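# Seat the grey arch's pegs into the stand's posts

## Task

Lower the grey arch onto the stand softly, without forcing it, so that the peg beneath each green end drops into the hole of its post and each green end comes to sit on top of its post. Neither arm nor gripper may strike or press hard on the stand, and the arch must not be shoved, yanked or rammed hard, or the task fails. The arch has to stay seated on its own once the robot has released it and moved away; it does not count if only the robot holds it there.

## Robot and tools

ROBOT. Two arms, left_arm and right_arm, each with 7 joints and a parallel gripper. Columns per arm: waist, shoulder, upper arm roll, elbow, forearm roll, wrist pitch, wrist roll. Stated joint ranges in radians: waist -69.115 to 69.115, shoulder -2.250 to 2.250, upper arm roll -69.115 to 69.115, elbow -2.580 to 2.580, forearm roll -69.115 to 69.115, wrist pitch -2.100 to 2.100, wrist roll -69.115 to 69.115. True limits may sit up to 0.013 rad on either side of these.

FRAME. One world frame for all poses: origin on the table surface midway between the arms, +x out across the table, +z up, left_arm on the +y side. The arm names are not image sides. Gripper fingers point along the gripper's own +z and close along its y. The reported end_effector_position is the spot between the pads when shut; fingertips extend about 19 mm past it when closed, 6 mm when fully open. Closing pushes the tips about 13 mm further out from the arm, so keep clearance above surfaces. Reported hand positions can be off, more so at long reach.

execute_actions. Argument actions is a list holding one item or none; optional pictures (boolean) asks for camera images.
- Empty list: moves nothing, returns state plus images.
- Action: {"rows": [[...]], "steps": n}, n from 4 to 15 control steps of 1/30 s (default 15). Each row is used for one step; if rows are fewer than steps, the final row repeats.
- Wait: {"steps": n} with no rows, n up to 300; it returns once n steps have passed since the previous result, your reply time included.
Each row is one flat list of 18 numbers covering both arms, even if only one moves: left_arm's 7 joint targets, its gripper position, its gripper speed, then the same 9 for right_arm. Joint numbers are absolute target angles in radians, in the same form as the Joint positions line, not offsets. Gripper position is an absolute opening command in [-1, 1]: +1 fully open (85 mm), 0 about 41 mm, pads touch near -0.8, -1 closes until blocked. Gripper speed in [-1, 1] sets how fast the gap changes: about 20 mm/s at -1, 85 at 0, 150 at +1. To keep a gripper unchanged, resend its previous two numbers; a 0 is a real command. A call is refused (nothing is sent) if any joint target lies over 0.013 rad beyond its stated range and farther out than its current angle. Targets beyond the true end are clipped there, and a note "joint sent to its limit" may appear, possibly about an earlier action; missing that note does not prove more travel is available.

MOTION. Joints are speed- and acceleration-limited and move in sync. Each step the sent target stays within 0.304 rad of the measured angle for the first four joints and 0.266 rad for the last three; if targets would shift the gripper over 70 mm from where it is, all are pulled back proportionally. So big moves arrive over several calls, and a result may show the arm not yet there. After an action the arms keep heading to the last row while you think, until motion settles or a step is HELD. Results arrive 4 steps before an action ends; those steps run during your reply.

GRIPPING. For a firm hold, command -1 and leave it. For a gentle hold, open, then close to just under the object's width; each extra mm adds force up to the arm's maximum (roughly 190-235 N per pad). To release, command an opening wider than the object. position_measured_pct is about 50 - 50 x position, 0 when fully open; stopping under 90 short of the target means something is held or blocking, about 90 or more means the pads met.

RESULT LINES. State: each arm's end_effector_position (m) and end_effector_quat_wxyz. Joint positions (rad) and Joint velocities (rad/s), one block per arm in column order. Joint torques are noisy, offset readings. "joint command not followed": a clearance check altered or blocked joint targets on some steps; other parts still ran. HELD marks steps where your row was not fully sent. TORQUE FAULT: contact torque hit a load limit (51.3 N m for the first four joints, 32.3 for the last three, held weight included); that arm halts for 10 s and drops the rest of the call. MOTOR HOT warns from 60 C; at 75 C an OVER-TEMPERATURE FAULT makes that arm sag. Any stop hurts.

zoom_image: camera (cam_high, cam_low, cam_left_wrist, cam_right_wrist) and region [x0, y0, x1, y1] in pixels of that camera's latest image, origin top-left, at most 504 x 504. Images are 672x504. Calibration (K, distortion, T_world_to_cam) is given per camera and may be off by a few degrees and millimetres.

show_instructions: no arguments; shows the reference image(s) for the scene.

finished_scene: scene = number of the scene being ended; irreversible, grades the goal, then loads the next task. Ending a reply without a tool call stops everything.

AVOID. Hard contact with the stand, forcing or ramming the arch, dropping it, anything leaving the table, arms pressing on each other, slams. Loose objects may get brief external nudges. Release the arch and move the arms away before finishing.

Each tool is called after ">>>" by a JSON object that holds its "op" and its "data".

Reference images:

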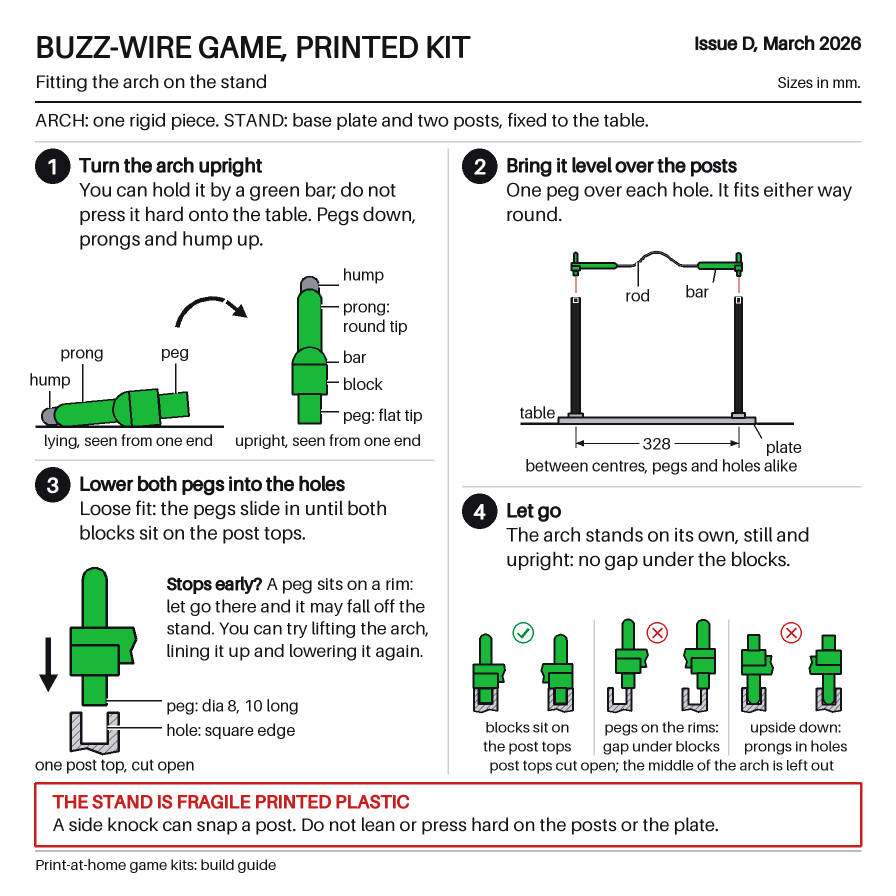

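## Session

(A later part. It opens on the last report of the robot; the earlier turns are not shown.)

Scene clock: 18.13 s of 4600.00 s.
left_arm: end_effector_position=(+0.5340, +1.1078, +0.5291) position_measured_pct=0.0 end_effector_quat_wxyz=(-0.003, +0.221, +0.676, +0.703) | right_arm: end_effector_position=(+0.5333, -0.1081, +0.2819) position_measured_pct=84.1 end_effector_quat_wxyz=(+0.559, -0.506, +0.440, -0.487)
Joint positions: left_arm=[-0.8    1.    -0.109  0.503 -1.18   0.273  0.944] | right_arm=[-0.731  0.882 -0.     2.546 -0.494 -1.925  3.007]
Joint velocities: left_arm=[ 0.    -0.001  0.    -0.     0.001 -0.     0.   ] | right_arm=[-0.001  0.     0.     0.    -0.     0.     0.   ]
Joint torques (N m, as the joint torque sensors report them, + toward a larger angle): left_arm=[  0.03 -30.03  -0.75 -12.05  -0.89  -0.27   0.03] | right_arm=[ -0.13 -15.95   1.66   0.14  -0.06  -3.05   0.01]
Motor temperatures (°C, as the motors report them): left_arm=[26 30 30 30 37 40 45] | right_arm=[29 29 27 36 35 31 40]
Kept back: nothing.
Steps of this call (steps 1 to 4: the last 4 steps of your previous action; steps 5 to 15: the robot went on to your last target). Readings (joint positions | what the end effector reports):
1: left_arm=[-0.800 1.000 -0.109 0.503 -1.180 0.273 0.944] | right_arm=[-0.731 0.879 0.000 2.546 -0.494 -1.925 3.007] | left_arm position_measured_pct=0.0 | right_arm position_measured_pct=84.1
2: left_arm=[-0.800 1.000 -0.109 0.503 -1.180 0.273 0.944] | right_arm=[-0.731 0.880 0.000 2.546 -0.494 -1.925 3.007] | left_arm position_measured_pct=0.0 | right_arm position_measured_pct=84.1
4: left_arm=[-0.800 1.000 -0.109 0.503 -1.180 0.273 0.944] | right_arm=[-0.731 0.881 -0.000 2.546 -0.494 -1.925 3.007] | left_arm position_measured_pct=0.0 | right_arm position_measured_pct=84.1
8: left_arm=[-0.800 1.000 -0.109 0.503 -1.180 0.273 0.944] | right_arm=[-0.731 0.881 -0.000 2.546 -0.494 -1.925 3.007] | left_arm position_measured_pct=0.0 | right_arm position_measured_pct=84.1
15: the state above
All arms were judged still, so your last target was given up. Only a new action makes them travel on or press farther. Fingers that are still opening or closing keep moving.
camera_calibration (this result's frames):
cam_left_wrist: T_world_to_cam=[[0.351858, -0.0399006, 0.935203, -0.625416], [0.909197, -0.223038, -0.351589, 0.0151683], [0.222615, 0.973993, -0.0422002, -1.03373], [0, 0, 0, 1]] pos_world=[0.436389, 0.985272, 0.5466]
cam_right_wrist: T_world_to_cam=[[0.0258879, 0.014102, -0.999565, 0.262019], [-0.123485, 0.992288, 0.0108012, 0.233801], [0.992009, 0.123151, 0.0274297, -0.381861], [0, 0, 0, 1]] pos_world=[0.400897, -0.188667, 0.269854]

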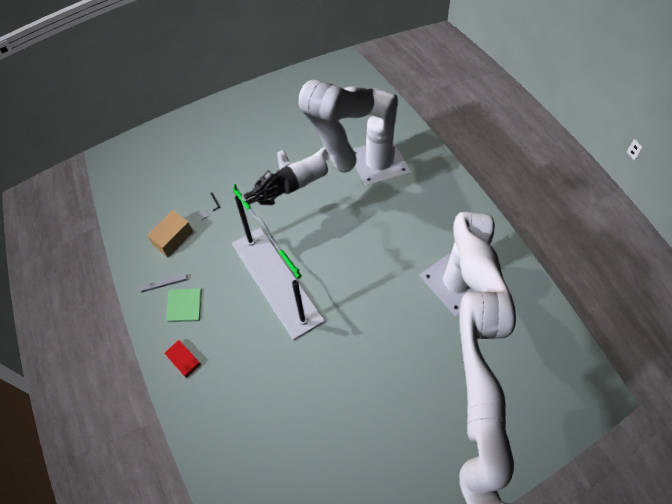

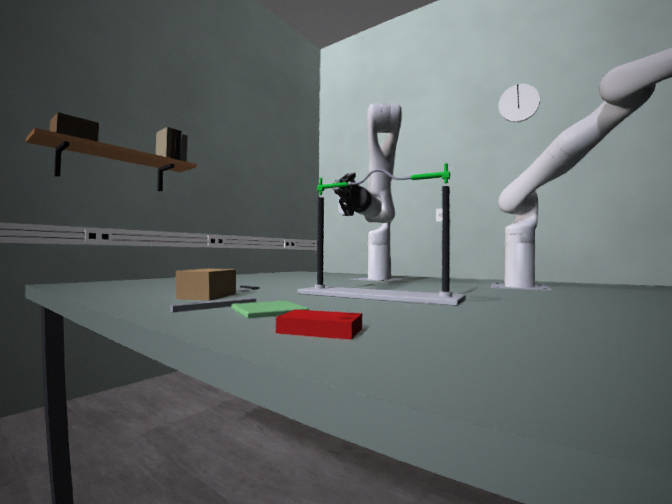

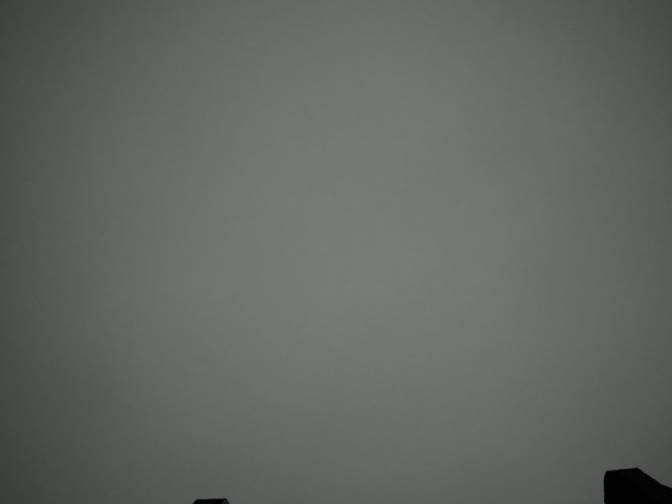

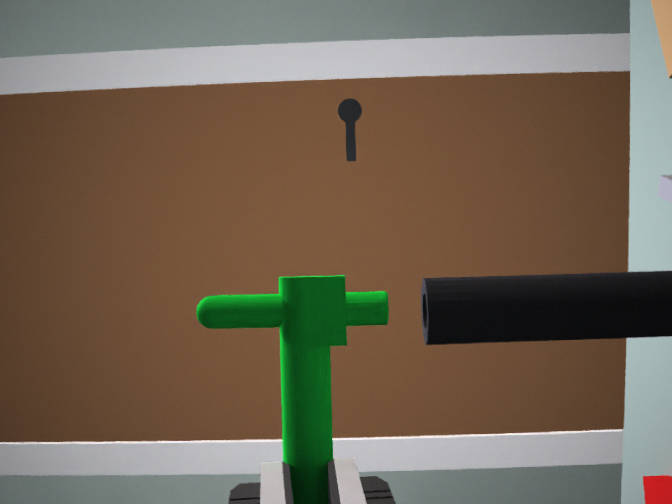

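>>> {"op": "execute_actions", "data": {"actions": [{"rows":[[-0.8,1.0,-0.109,0.503,-1.18,0.273,0.944,1,0,-0.7724,0.8746,0,2.5256,-0.5728,-1.8905,3.0018,-1,-0.5]]}]}}

>>> {"op": "execute_actions", "data": {"actions": [{"steps":12}], "pictures": true}}

>>> {"op": "zoom_image", "data": {"camera": "cam_low", "region": [420,155,470,205]}}

>>> {"op": "zoom_image", "data": {"camera": "cam_low", "region": [295,165,345,215]}}

>>> {"op": "zoom_image", "data": {"camera": "cam_high", "region": [270,250,330,310]}}

Scene clock: 18.93 s of 4600.00 s.
left_arm: end_effector_position=(+0.5340, +1.1078, +0.5291) position_measured_pct=0.0 end_effector_quat_wxyz=(-0.003, +0.221, +0.676, +0.703) | right_arm: end_effector_position=(+0.5350, -0.1080, +0.2817) position_measured_pct=84.1 end_effector_quat_wxyz=(+0.550, -0.497, +0.450, -0.498)
Joint positions: left_arm=[-0.8    1.    -0.109  0.503 -1.18   0.273  0.944] | right_arm=[-0.771  0.875  0.     2.526 -0.573 -1.891  3.002]
Joint velocities: left_arm=[ 0.    -0.001  0.     0.    -0.001 -0.     0.001] | right_arm=[-0.011 -0.002 -0.001 -0.002  0.001  0.001 -0.001]
Joint torques (N m, as the joint torque sensors report them, + toward a larger angle): left_arm=[  0.05 -30.1   -0.79 -12.03  -0.88  -0.14  -0.08] | right_arm=[  0.33 -15.97   1.64  -0.17  -0.18  -3.01   0.04]
Motor temperatures (°C, as the motors report them): left_arm=[26 30 30 30 37 40 45] | right_arm=[29 29 27 36 35 31 40]
Steps of this call (steps 1 to 13: nothing new was sent; steps 14 to 24: the first 11 steps of this action). Readings (joint positions | what the end effector reports):
14: left_arm=[-0.800 1.000 -0.109 0.503 -1.180 0.273 0.944] | right_arm=[-0.732 0.882 0.000 2.545 -0.496 -1.924 3.007] | left_arm position_measured_pct=0.0 | right_arm position_measured_pct=84.1
15: left_arm=[-0.800 1.000 -0.109 0.503 -1.180 0.273 0.944] | right_arm=[-0.739 0.880 0.001 2.543 -0.505 -1.920 3.006] | left_arm position_measured_pct=0.0 | right_arm position_measured_pct=84.1
17: left_arm=[-0.800 1.000 -0.109 0.503 -1.180 0.273 0.944] | right_arm=[-0.763 0.876 0.000 2.532 -0.546 -1.902 3.003] | left_arm position_measured_pct=0.0 | right_arm position_measured_pct=84.1
21: left_arm=[-0.800 1.000 -0.109 0.503 -1.180 0.273 0.944] | right_arm=[-0.770 0.875 0.000 2.526 -0.573 -1.891 3.002] | left_arm position_measured_pct=0.0 | right_arm position_measured_pct=84.1
24: the state above

Scene clock: 19.33 s of 4600.00 s.
left_arm: end_effector_position=(+0.5340, +1.1078, +0.5291) position_measured_pct=0.0 end_effector_quat_wxyz=(-0.003, +0.221, +0.676, +0.703) | right_arm: end_effector_position=(+0.5349, -0.1074, +0.2819) position_measured_pct=84.1 end_effector_quat_wxyz=(+0.550, -0.498, +0.450, -0.497)
Joint positions: left_arm=[-0.8    1.    -0.109  0.503 -1.18   0.273  0.944] | right_arm=[-0.772  0.875 -0.     2.526 -0.573 -1.891  3.002]
Joint velocities: left_arm=[-0.     0.     0.001 -0.    -0.001 -0.     0.001] | right_arm=[-0.001 -0.     0.     0.     0.     0.001  0.   ]
Joint torques (N m, as the joint torque sensors report them, + toward a larger angle): left_arm=[  0.   -29.97  -0.85 -12.05  -0.79  -0.22  -0.02] | right_arm=[ -0.04 -15.98   1.3   -0.2   -0.28  -3.17   0.09]
Motor temperatures (°C, as the motors report them): left_arm=[26 30 30 30 37 40 45] | right_arm=[29 29 27 36 35 31 40]
Kept back: nothing.
Steps of this call (steps 1 to 4: the last 4 steps of your previous action; steps 5 to 12: the robot went on to your last target). Readings (joint positions | what the end effector reports):
1: left_arm=[-0.800 1.000 -0.109 0.503 -1.180 0.273 0.944] | right_arm=[-0.772 0.875 -0.000 2.526 -0.573 -1.891 3.002] | left_arm position_measured_pct=0.0 | right_arm position_measured_pct=84.1
2: left_arm=[-0.800 1.000 -0.109 0.503 -1.180 0.273 0.944] | right_arm=[-0.772 0.875 -0.000 2.526 -0.573 -1.891 3.002] | left_arm position_measured_pct=0.0 | right_arm position_measured_pct=84.1
4: left_arm=[-0.800 1.000 -0.109 0.503 -1.180 0.273 0.944] | right_arm=[-0.772 0.875 -0.000 2.526 -0.573 -1.891 3.002] | left_arm position_measured_pct=0.0 | right_arm position_measured_pct=84.1
8: left_arm=[-0.800 1.000 -0.109 0.503 -1.180 0.273 0.944] | right_arm=[-0.772 0.875 -0.000 2.526 -0.573 -1.891 3.002] | left_arm position_measured_pct=0.0 | right_arm position_measured_pct=84.1
12: the state above
camera_calibration (this result's frames):
cam_left_wrist: T_world_to_cam=[[0.351858, -0.0399007, 0.935203, -0.625416], [0.909197, -0.223039, -0.351589, 0.0151686], [0.222615, 0.973993, -0.0422003, -1.03373], [0, 0, 0, 1]] pos_world=[0.436389, 0.985272, 0.5466]
cam_right_wrist: T_world_to_cam=[[0.0263562, 0.0131734, -0.999566, 0.261602], [-0.0856287, 0.996268, 0.0108721, 0.213409], [0.995978, 0.085305, 0.0273858, -0.389686], [0, 0, 0, 1]] pos_world=[0.399498, -0.182817, 0.26984]

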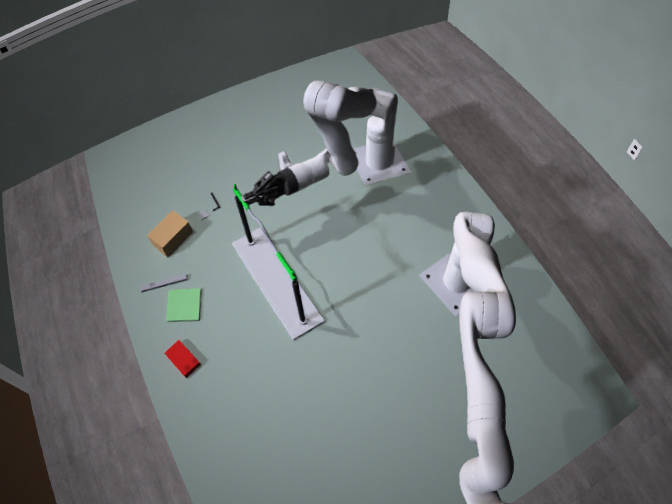

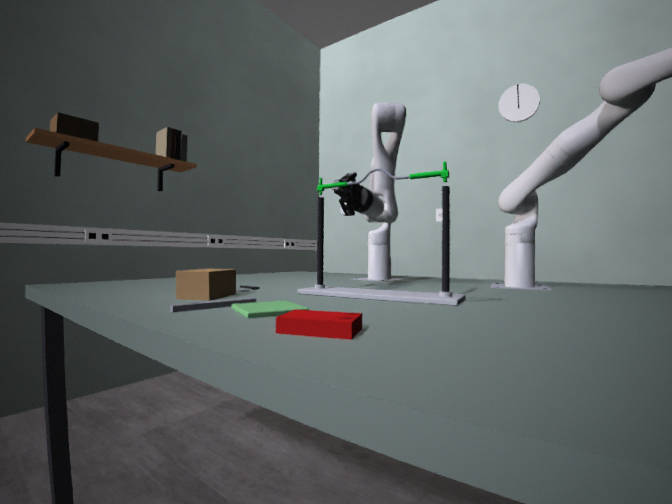

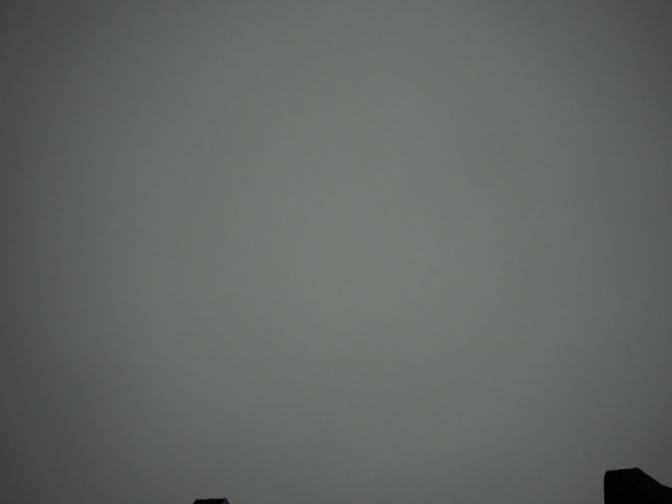

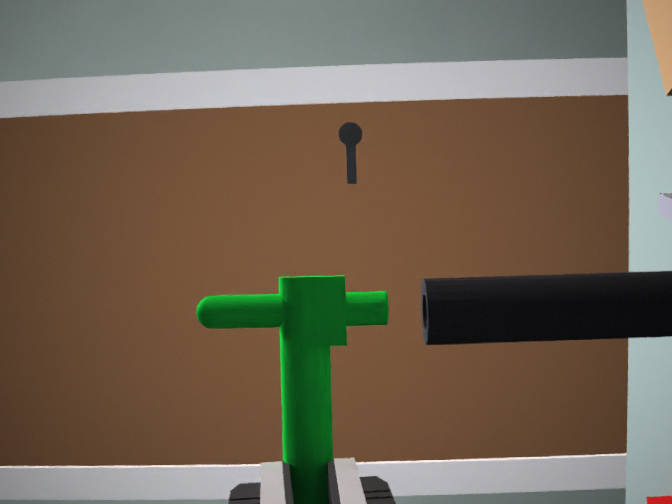

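Region (420, 155, 470, 205) of cam_low's 672x504 image, scaled by 10.080, with more detail than that image has.

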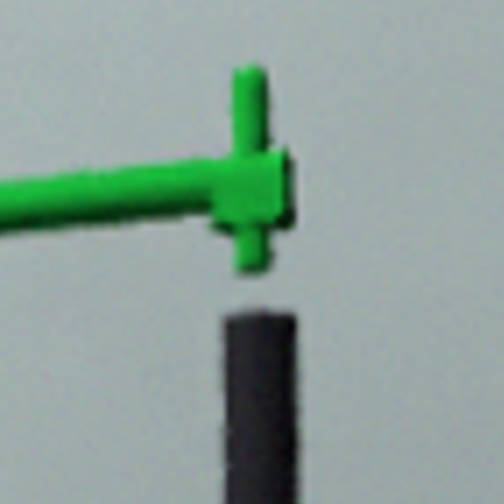

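Region (295, 165, 345, 215) of cam_low's 672x504 image, scaled by 10.080, with more detail than that image has.

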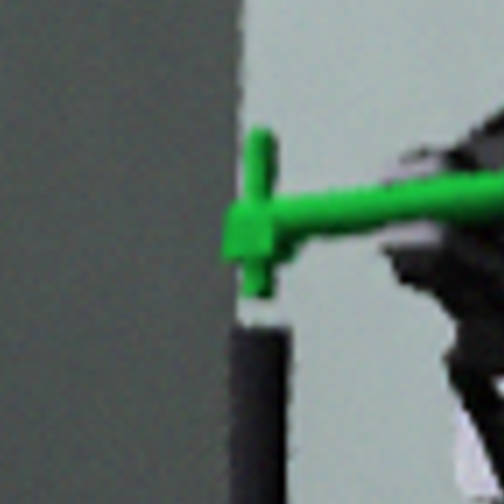

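Region (270, 250, 330, 310) of cam_high's 672x504 image, scaled by 8.400, with more detail than that image has.

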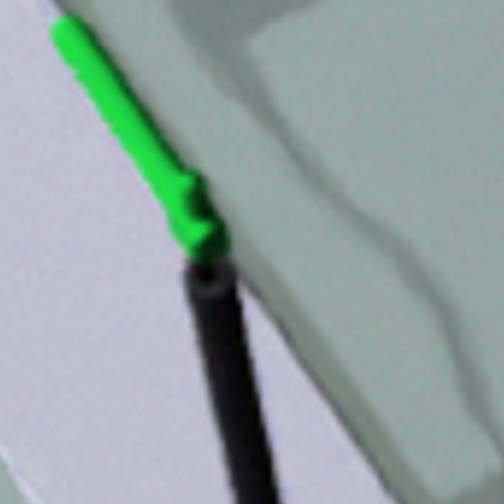

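>>> {"op": "execute_actions", "data": {"actions": [{"rows":[[-0.8,1.0,-0.109,0.503,-1.18,0.273,0.944,1,0,-0.7758,0.8979,0,2.5215,-0.58,-1.9063,2.9946,-1,-0.5]]}]}}

>>> {"op": "execute_actions", "data": {"actions": [{"steps":12}], "pictures": true}}

>>> {"op": "zoom_image", "data": {"camera": "cam_low", "region": [420,155,470,205]}}

>>> {"op": "zoom_image", "data": {"camera": "cam_low", "region": [295,165,345,215]}}

>>> {"op": "zoom_image", "data": {"camera": "cam_high", "region": [275,260,315,300]}}

>>> {"op": "zoom_image", "data": {"camera": "cam_high", "region": [220,175,260,215]}}

Scene clock: 19.97 s of 4600.00 s.
left_arm: end_effector_position=(+0.5340, +1.1078, +0.5291) position_measured_pct=0.0 end_effector_quat_wxyz=(-0.003, +0.221, +0.676, +0.703) | right_arm: end_effector_position=(+0.5348, -0.1065, +0.2762) position_measured_pct=84.1 end_effector_quat_wxyz=(+0.549, -0.498, +0.449, -0.499)
Joint positions: left_arm=[-0.8    1.    -0.109  0.503 -1.18   0.273  0.944] | right_arm=[-0.776  0.897 -0.     2.522 -0.58  -1.906  2.995]
Joint velocities: left_arm=[ 0.     0.001 -0.    -0.     0.     0.    -0.001] | right_arm=[-0.001  0.004 -0.     0.     0.    -0.    -0.001]
Joint torques (N m, as the joint torque sensors report them, + toward a larger angle): left_arm=[  0.11 -30.2   -0.85 -12.02  -0.98  -0.25  -0.17] | right_arm=[ -0.25 -15.79   1.52   0.19  -0.32  -3.11   0.11]
Motor temperatures (°C, as the motors report them): left_arm=[26 30 30 30 37 40 45] | right_arm=[29 29 27 36 35 31 40]
Steps of this call (steps 1 to 8: the robot went on to your last target; steps 9 to 19: the first 11 steps of this action). Readings (joint positions | what the end effector reports):
9: left_arm=[-0.800 1.000 -0.109 0.503 -1.180 0.273 0.944] | right_arm=[-0.773 0.876 0.000 2.525 -0.573 -1.891 3.002] | left_arm position_measured_pct=0.0 | right_arm position_measured_pct=84.1
10: left_arm=[-0.800 1.000 -0.109 0.503 -1.180 0.273 0.944] | right_arm=[-0.774 0.883 0.000 2.524 -0.575 -1.895 3.000] | left_arm position_measured_pct=0.0 | right_arm position_measured_pct=84.1
12: left_arm=[-0.800 1.000 -0.109 0.503 -1.180 0.273 0.944] | right_arm=[-0.775 0.896 -0.000 2.522 -0.579 -1.904 2.996] | left_arm position_measured_pct=0.0 | right_arm position_measured_pct=84.1
16: left_arm=[-0.800 1.000 -0.109 0.503 -1.180 0.273 0.944] | right_arm=[-0.776 0.897 0.000 2.522 -0.580 -1.906 2.995] | left_arm position_measured_pct=0.0 | right_arm position_measured_pct=84.1
19: the state above

Scene clock: 20.37 s of 4600.00 s.
left_arm: end_effector_position=(+0.5340, +1.1078, +0.5291) position_measured_pct=0.0 end_effector_quat_wxyz=(-0.003, +0.221, +0.676, +0.703) | right_arm: end_effector_position=(+0.5347, -0.1064, +0.2759) position_measured_pct=84.1 end_effector_quat_wxyz=(+0.549, -0.499, +0.449, -0.499)
Joint positions: left_arm=[-0.8    1.    -0.109  0.503 -1.18   0.273  0.944] | right_arm=[-0.776  0.898  0.     2.521 -0.58  -1.906  2.995]
Joint velocities: left_arm=[-0.     0.002  0.002  0.    -0.003  0.    -0.001] | right_arm=[-0.001  0.    -0.     0.001  0.001  0.    -0.   ]
Joint torques (N m, as the joint torque sensors report them, + toward a larger angle): left_arm=[  0.05 -29.95  -0.66 -12.2   -0.93  -0.16  -0.21] | right_arm=[ -0.19 -16.39   1.43  -0.09  -0.37  -3.01   0.03]
Motor temperatures (°C, as the motors report them): left_arm=[26 30 30 30 37 40 45] | right_arm=[29 29 27 36 35 31 40]
Kept back: nothing.
Steps of this call (steps 1 to 4: the last 4 steps of your previous action; steps 5 to 12: the robot went on to your last target). Readings (joint positions | what the end effector reports):
1: left_arm=[-0.800 1.000 -0.109 0.503 -1.180 0.273 0.944] | right_arm=[-0.776 0.898 -0.000 2.522 -0.580 -1.906 2.995] | left_arm position_measured_pct=0.0 | right_arm position_measured_pct=84.1
2: left_arm=[-0.800 1.000 -0.109 0.503 -1.180 0.273 0.944] | right_arm=[-0.776 0.898 -0.000 2.522 -0.580 -1.906 2.995] | left_arm position_measured_pct=0.0 | right_arm position_measured_pct=84.1
4: left_arm=[-0.800 1.000 -0.109 0.503 -1.180 0.273 0.944] | right_arm=[-0.776 0.898 -0.000 2.521 -0.580 -1.906 2.995] | left_arm position_measured_pct=0.0 | right_arm position_measured_pct=84.1
8: left_arm=[-0.800 1.000 -0.109 0.503 -1.180 0.273 0.944] | right_arm=[-0.776 0.898 -0.000 2.521 -0.580 -1.906 2.995] | left_arm position_measured_pct=0.0 | right_arm position_measured_pct=84.1
12: the state above
camera_calibration (this result's frames):
cam_left_wrist: T_world_to_cam=[[0.351858, -0.0399007, 0.935203, -0.625416], [0.909197, -0.223038, -0.351589, 0.0151685], [0.222615, 0.973993, -0.0422002, -1.03373], [0, 0, 0, 1]] pos_world=[0.436389, 0.985272, 0.5466]
cam_right_wrist: T_world_to_cam=[[0.027047, 0.0085617, -0.999597, 0.254825], [-0.0851216, 0.996351, 0.00623068, 0.213556], [0.996003, 0.0849188, 0.0276771, -0.389603], [0, 0, 0, 1]] pos_world=[0.399331, -0.181874, 0.264175]

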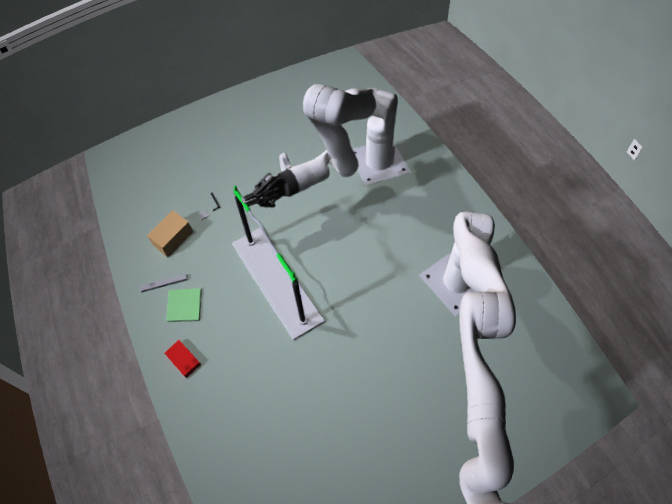

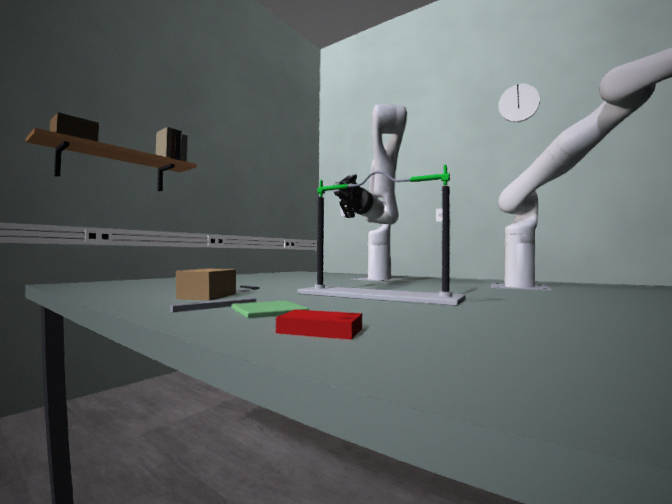

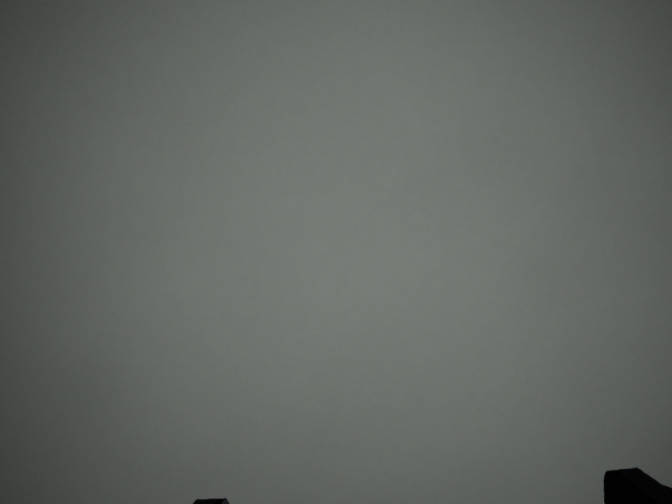

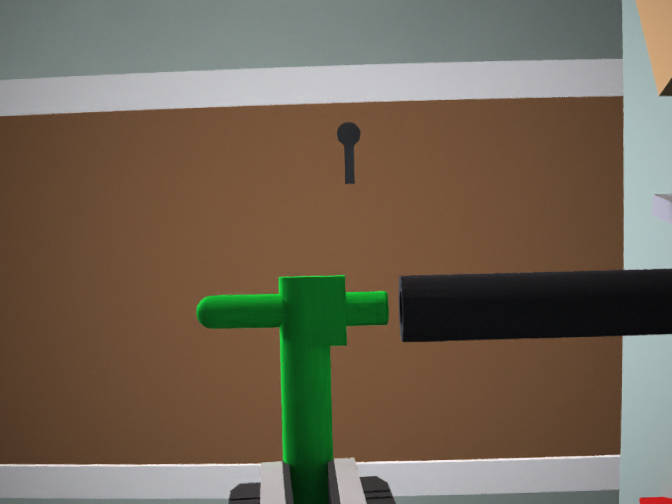

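Region (420, 155, 470, 205) of cam_low's 672x504 image, scaled by 10.080, with more detail than that image has.

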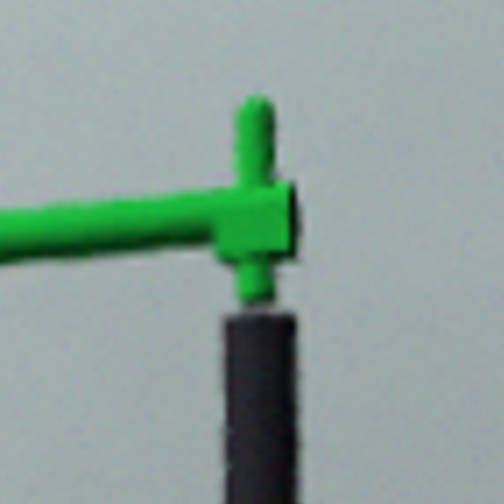

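Region (295, 165, 345, 215) of cam_low's 672x504 image, scaled by 10.080, with more detail than that image has.

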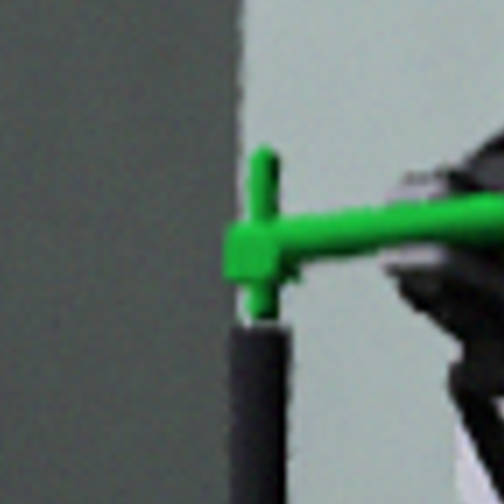

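Region (275, 260, 315, 300) of cam_high's 672x504 image, scaled by 12.600, with more detail than that image has.

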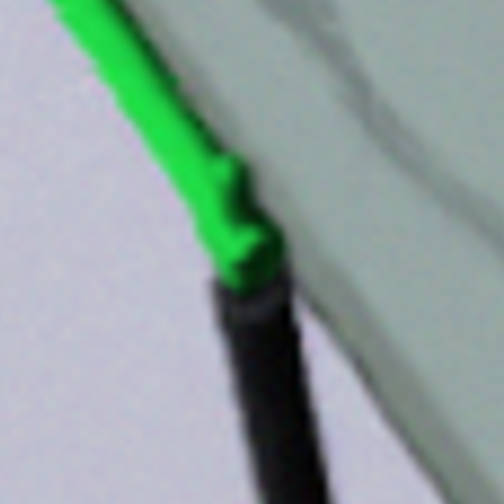

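Region (220, 175, 260, 215) of cam_high's 672x504 image, scaled by 12.600, with more detail than that image has.

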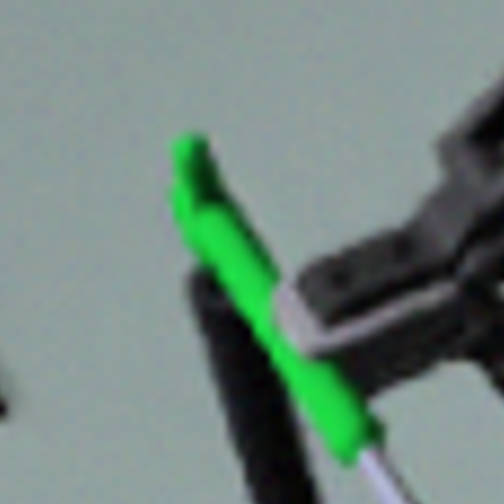

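>>> {"op": "execute_actions", "data": {"actions": [{"rows":[[-0.8,1.0,-0.109,0.503,-1.18,0.273,0.944,1,0,-0.7716,0.8986,0,2.5235,-0.5721,-1.9098,2.9951,-1,-0.5]]}]}}

>>> {"op": "execute_actions", "data": {"actions": [{"rows":[[-0.8,1.0,-0.109,0.503,-1.18,0.273,0.944,1,0,-0.7716,0.9051,0,2.5225,-0.5732,-1.9145,2.9919,-1,-0.5],[-0.8,1.0,-0.109,0.503,-1.18,0.273,0.944,1,0,-0.7716,0.9051,0,2.5225,-0.5732,-1.9145,2.9919,-1,-0.5],[-0.8,1.0,-0.109,0.503,-1.18,0.273,0.944,1,0,-0.7716,0.9051,0,2.5225,-0.5732,-1.9145,2.9919,-1,-0.5],[-0.8,1.0,-0.109,0.503,-1.18,0.273,0.944,1,0,-0.7716,0.9117,0,2.5216,-0.5743,-1.9191,2.9886,-1,-0.5],[-0.8,1.0,-0.109,0.503,-1.18,0.273,0.944,1,0,-0.7716,0.9117,0,2.5216,-0.5743,-1.9191,2.9886,-1,-0.5],[-0.8,1.0,-0.109,0.503,-1.18,0.273,0.944,1,0,-0.7716,0.9117,0,2.5216,-0.5743,-1.9191,2.9886,-1,-0.5],[-0.8,1.0,-0.109,0.503,-1.18,0.273,0.944,1,0,-0.7716,0.9182,0,2.5206,-0.5754,-1.9238,2.9854,-1,-0.5]]}]}}

>>> {"op": "execute_actions", "data": {"actions": [{"steps":10}], "pictures": true}}

>>> {"op": "zoom_image", "data": {"camera": "cam_low", "region": [420,155,470,205]}}

Scene clock: 21.10 s of 4600.00 s.
left_arm: end_effector_position=(+0.5340, +1.1078, +0.5291) position_measured_pct=0.0 end_effector_quat_wxyz=(-0.003, +0.221, +0.676, +0.703) | right_arm: end_effector_position=(+0.5346, -0.1065, +0.2759) position_measured_pct=84.1 end_effector_quat_wxyz=(+0.550, -0.499, +0.448, -0.498)
Joint positions: left_arm=[-0.8    1.    -0.109  0.503 -1.18   0.273  0.944] | right_arm=[-0.772  0.899  0.     2.523 -0.572 -1.91   2.995]
Joint velocities: left_arm=[-0.     0.001  0.     0.    -0.001 -0.     0.002] | right_arm=[ 0.     0.     0.    -0.     0.     0.001  0.   ]
Joint torques (N m, as the joint torque sensors report them, + toward a larger angle): left_arm=[ -0.03 -30.09  -0.79 -12.14  -0.88  -0.23  -0.05] | right_arm=[ -0.14 -16.42   1.41   0.24  -0.26  -3.22   0.15]
Motor temperatures (°C, as the motors report them): left_arm=[26 30 30 30 37 40 45] | right_arm=[29 29 27 36 35 31 40]
Steps of this call (steps 1 to 11: the robot went on to your last target; steps 12 to 22: the first 11 steps of this action). Readings (joint positions | what the end effector reports):
12: left_arm=[-0.800 1.000 -0.109 0.503 -1.180 0.273 0.944] | right_arm=[-0.775 0.898 -0.000 2.522 -0.579 -1.907 2.995] | left_arm position_measured_pct=0.0 | right_arm position_measured_pct=84.1
13: left_arm=[-0.800 1.000 -0.109 0.503 -1.180 0.273 0.944] | right_arm=[-0.773 0.898 -0.000 2.523 -0.575 -1.908 2.995] | left_arm position_measured_pct=0.0 | right_arm position_measured_pct=84.1
15: left_arm=[-0.800 1.000 -0.109 0.503 -1.180 0.273 0.944] | right_arm=[-0.772 0.899 0.000 2.523 -0.573 -1.910 2.995] | left_arm position_measured_pct=0.0 | right_arm position_measured_pct=84.1
19: left_arm=[-0.800 1.000 -0.109 0.503 -1.180 0.273 0.944] | right_arm=[-0.772 0.899 -0.000 2.523 -0.572 -1.910 2.995] | left_arm position_measured_pct=0.0 | right_arm position_measured_pct=84.1
22: the state above

Scene clock: 21.60 s of 4600.00 s.
left_arm: end_effector_position=(+0.5340, +1.1078, +0.5291) position_measured_pct=0.0 end_effector_quat_wxyz=(-0.003, +0.221, +0.676, +0.703) | right_arm: end_effector_position=(+0.5347, -0.1065, +0.2725) position_measured_pct=84.1 end_effector_quat_wxyz=(+0.551, -0.498, +0.447, -0.498)
Joint positions: left_arm=[-0.8    1.    -0.109  0.503 -1.18   0.273  0.944] | right_arm=[-0.772  0.916  0.     2.52  -0.576 -1.925  2.986]
Joint velocities: left_arm=[-0.     0.003  0.    -0.001  0.001  0.     0.002] | right_arm=[-0.001  0.004  0.001 -0.001 -0.001 -0.006 -0.   ]
Joint torques (N m, as the joint torque sensors report them, + toward a larger angle): left_arm=[  0.2  -29.98  -0.93 -11.86  -0.86  -0.23  -0.13] | right_arm=[  0.19 -14.84   1.1    0.59  -0.1   -2.14   0.05]
Motor temperatures (°C, as the motors report them): left_arm=[26 30 30 30 37 40 45] | right_arm=[29 29 27 36 35 31 40]
Steps of this call (steps 1 to 4: the last 4 steps of your previous action; steps 5 to 15: the first 11 steps of this action). Readings (joint positions | what the end effector reports):
5: left_arm=[-0.800 1.000 -0.109 0.503 -1.180 0.273 0.944] | right_arm=[-0.772 0.900 0.000 2.523 -0.572 -1.910 2.995] | left_arm position_measured_pct=0.0 | right_arm position_measured_pct=84.1
6: left_arm=[-0.800 1.000 -0.109 0.503 -1.180 0.273 0.944] | right_arm=[-0.772 0.903 0.000 2.523 -0.573 -1.913 2.993] | left_arm position_measured_pct=0.0 | right_arm position_measured_pct=84.1
8: left_arm=[-0.800 1.000 -0.109 0.503 -1.180 0.273 0.944] | right_arm=[-0.772 0.906 -0.000 2.522 -0.573 -1.915 2.992] | left_arm position_measured_pct=0.0 | right_arm position_measured_pct=84.1
12: left_arm=[-0.800 1.000 -0.109 0.503 -1.180 0.273 0.944] | right_arm=[-0.772 0.915 0.000 2.521 -0.575 -1.923 2.987] | left_arm position_measured_pct=0.0 | right_arm position_measured_pct=84.1
15: the state above

Scene clock: 21.93 s of 4600.00 s.
left_arm: end_effector_position=(+0.5340, +1.1078, +0.5291) position_measured_pct=0.0 end_effector_quat_wxyz=(-0.003, +0.221, +0.676, +0.703) | right_arm: end_effector_position=(+0.5347, -0.1065, +0.2724) position_measured_pct=84.1 end_effector_quat_wxyz=(+0.551, -0.498, +0.447, -0.498)
Joint positions: left_arm=[-0.8    1.    -0.109  0.503 -1.18   0.273  0.944] | right_arm=[-0.772  0.917  0.001  2.52  -0.576 -1.926  2.986]
Joint velocities: left_arm=[-0.    -0.     0.001 -0.001  0.001 -0.    -0.001] | right_arm=[ 0.001  0.     0.    -0.    -0.    -0.001  0.001]
Joint torques (N m, as the joint torque sensors report them, + toward a larger angle): left_arm=[  0.02 -30.05  -0.87 -12.08  -0.91  -0.24  -0.16] | right_arm=[  0.02 -14.75   0.98   0.3   -0.08  -2.21  -0.09]
Motor temperatures (°C, as the motors report them): left_arm=[26 30 30 30 37 40 45] | right_arm=[29 29 27 36 35 31 40]
Kept back: nothing.
Steps of this call (steps 1 to 4: the last 4 steps of your previous action; steps 5 to 10: the robot went on to your last target). Readings (joint positions | what the end effector reports):
1: left_arm=[-0.800 1.000 -0.109 0.503 -1.180 0.273 0.944] | right_arm=[-0.772 0.916 0.000 2.520 -0.576 -1.925 2.986] | left_arm position_measured_pct=0.0 | right_arm position_measured_pct=84.1
2: left_arm=[-0.800 1.000 -0.109 0.503 -1.180 0.273 0.944] | right_arm=[-0.772 0.916 0.000 2.520 -0.576 -1.925 2.986] | left_arm position_measured_pct=0.0 | right_arm position_measured_pct=84.1
4: left_arm=[-0.800 1.000 -0.109 0.503 -1.180 0.273 0.944] | right_arm=[-0.772 0.917 0.001 2.520 -0.576 -1.926 2.986] | left_arm position_measured_pct=0.0 | right_arm position_measured_pct=84.1
8: left_arm=[-0.800 1.000 -0.109 0.503 -1.180 0.273 0.944] | right_arm=[-0.772 0.917 0.001 2.520 -0.576 -1.926 2.986] | left_arm position_measured_pct=0.0 | right_arm position_measured_pct=84.1
10: the state above
camera_calibration (this result's frames):
cam_left_wrist: T_world_to_cam=[[0.351858, -0.0399006, 0.935203, -0.625416], [0.909197, -0.223039, -0.351589, 0.0151684], [0.222615, 0.973993, -0.0422003, -1.03373], [0, 0, 0, 1]] pos_world=[0.436389, 0.985272, 0.5466]
cam_right_wrist: T_world_to_cam=[[0.0306643, 0.0091672, -0.999488, 0.249422], [-0.0888044, 0.996028, 0.00641095, 0.215516], [0.995577, 0.0885623, 0.0313566, -0.389886], [0, 0, 0, 1]] pos_world=[0.399652, -0.182417, 0.260138]

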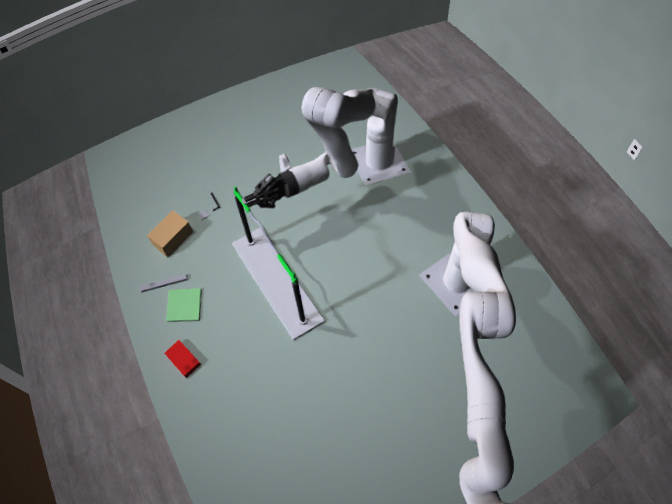

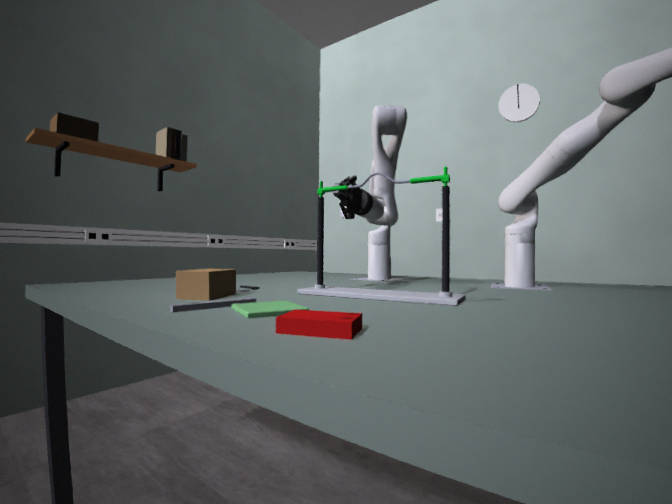

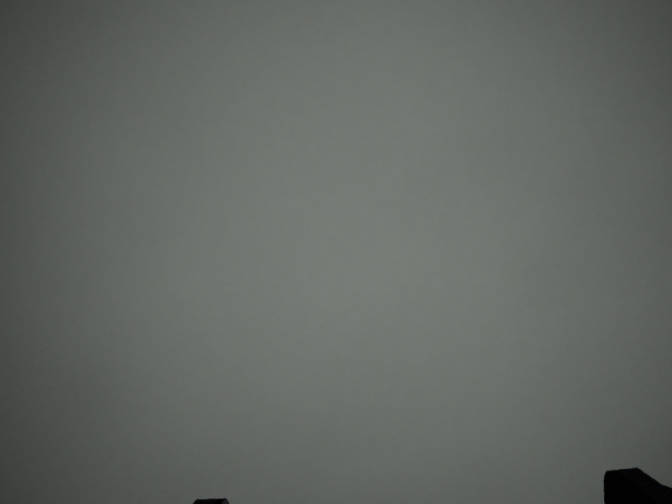

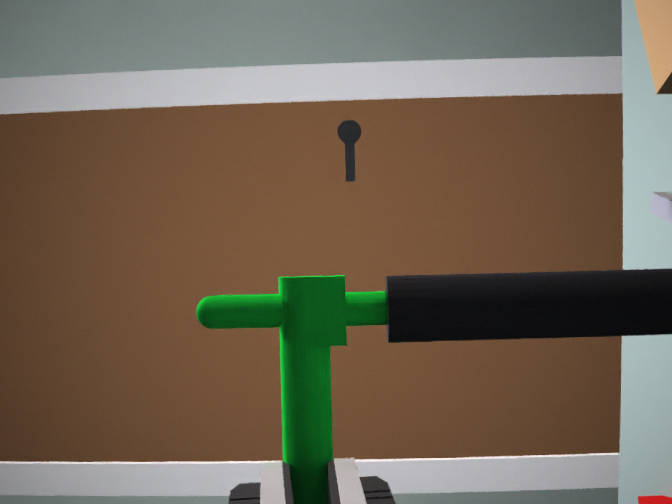

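Region (420, 155, 470, 205) of cam_low's 672x504 image, scaled by 10.080, with more detail than that image has.

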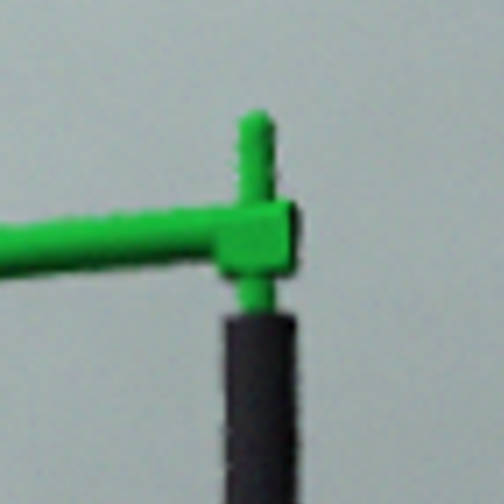

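>>> {"op": "zoom_image", "data": {"camera": "cam_low", "region": [308,178,334,204]}}

>>> {"op": "zoom_image", "data": {"camera": "cam_right_wrist", "region": [330,260,430,360]}}

>>> {"op": "zoom_image", "data": {"camera": "cam_low", "region": [433,170,459,196]}}

Region (308, 178, 334, 204) of cam_low's 672x504 image, scaled by 19.385, with more detail than that image has.

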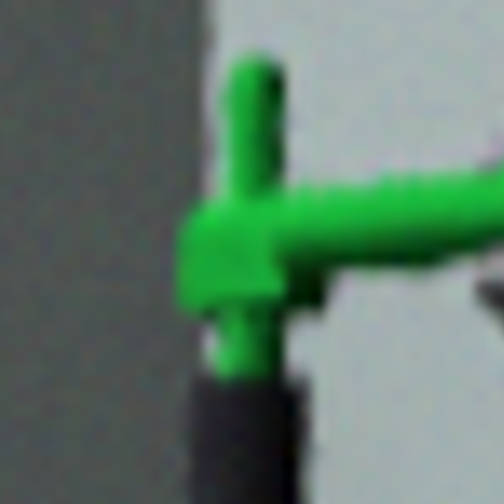

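Region (330, 260, 430, 360) of cam_right_wrist's 672x504 image, scaled by 5.040.

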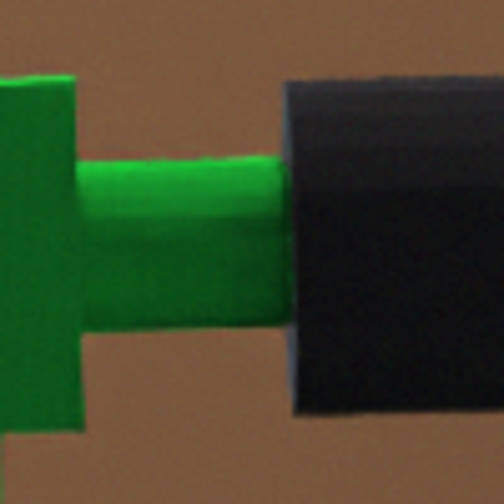

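Region (433, 170, 459, 196) of cam_low's 672x504 image, scaled by 19.385, with more detail than that image has.

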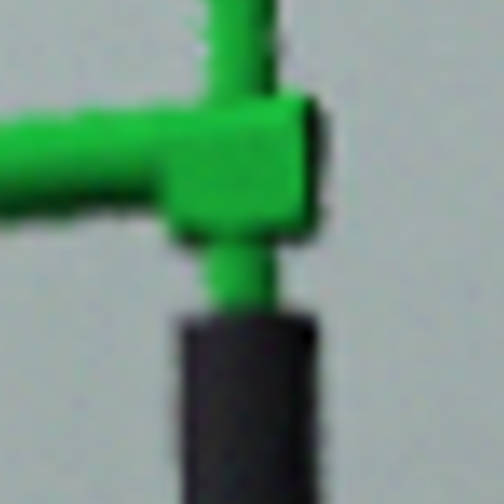

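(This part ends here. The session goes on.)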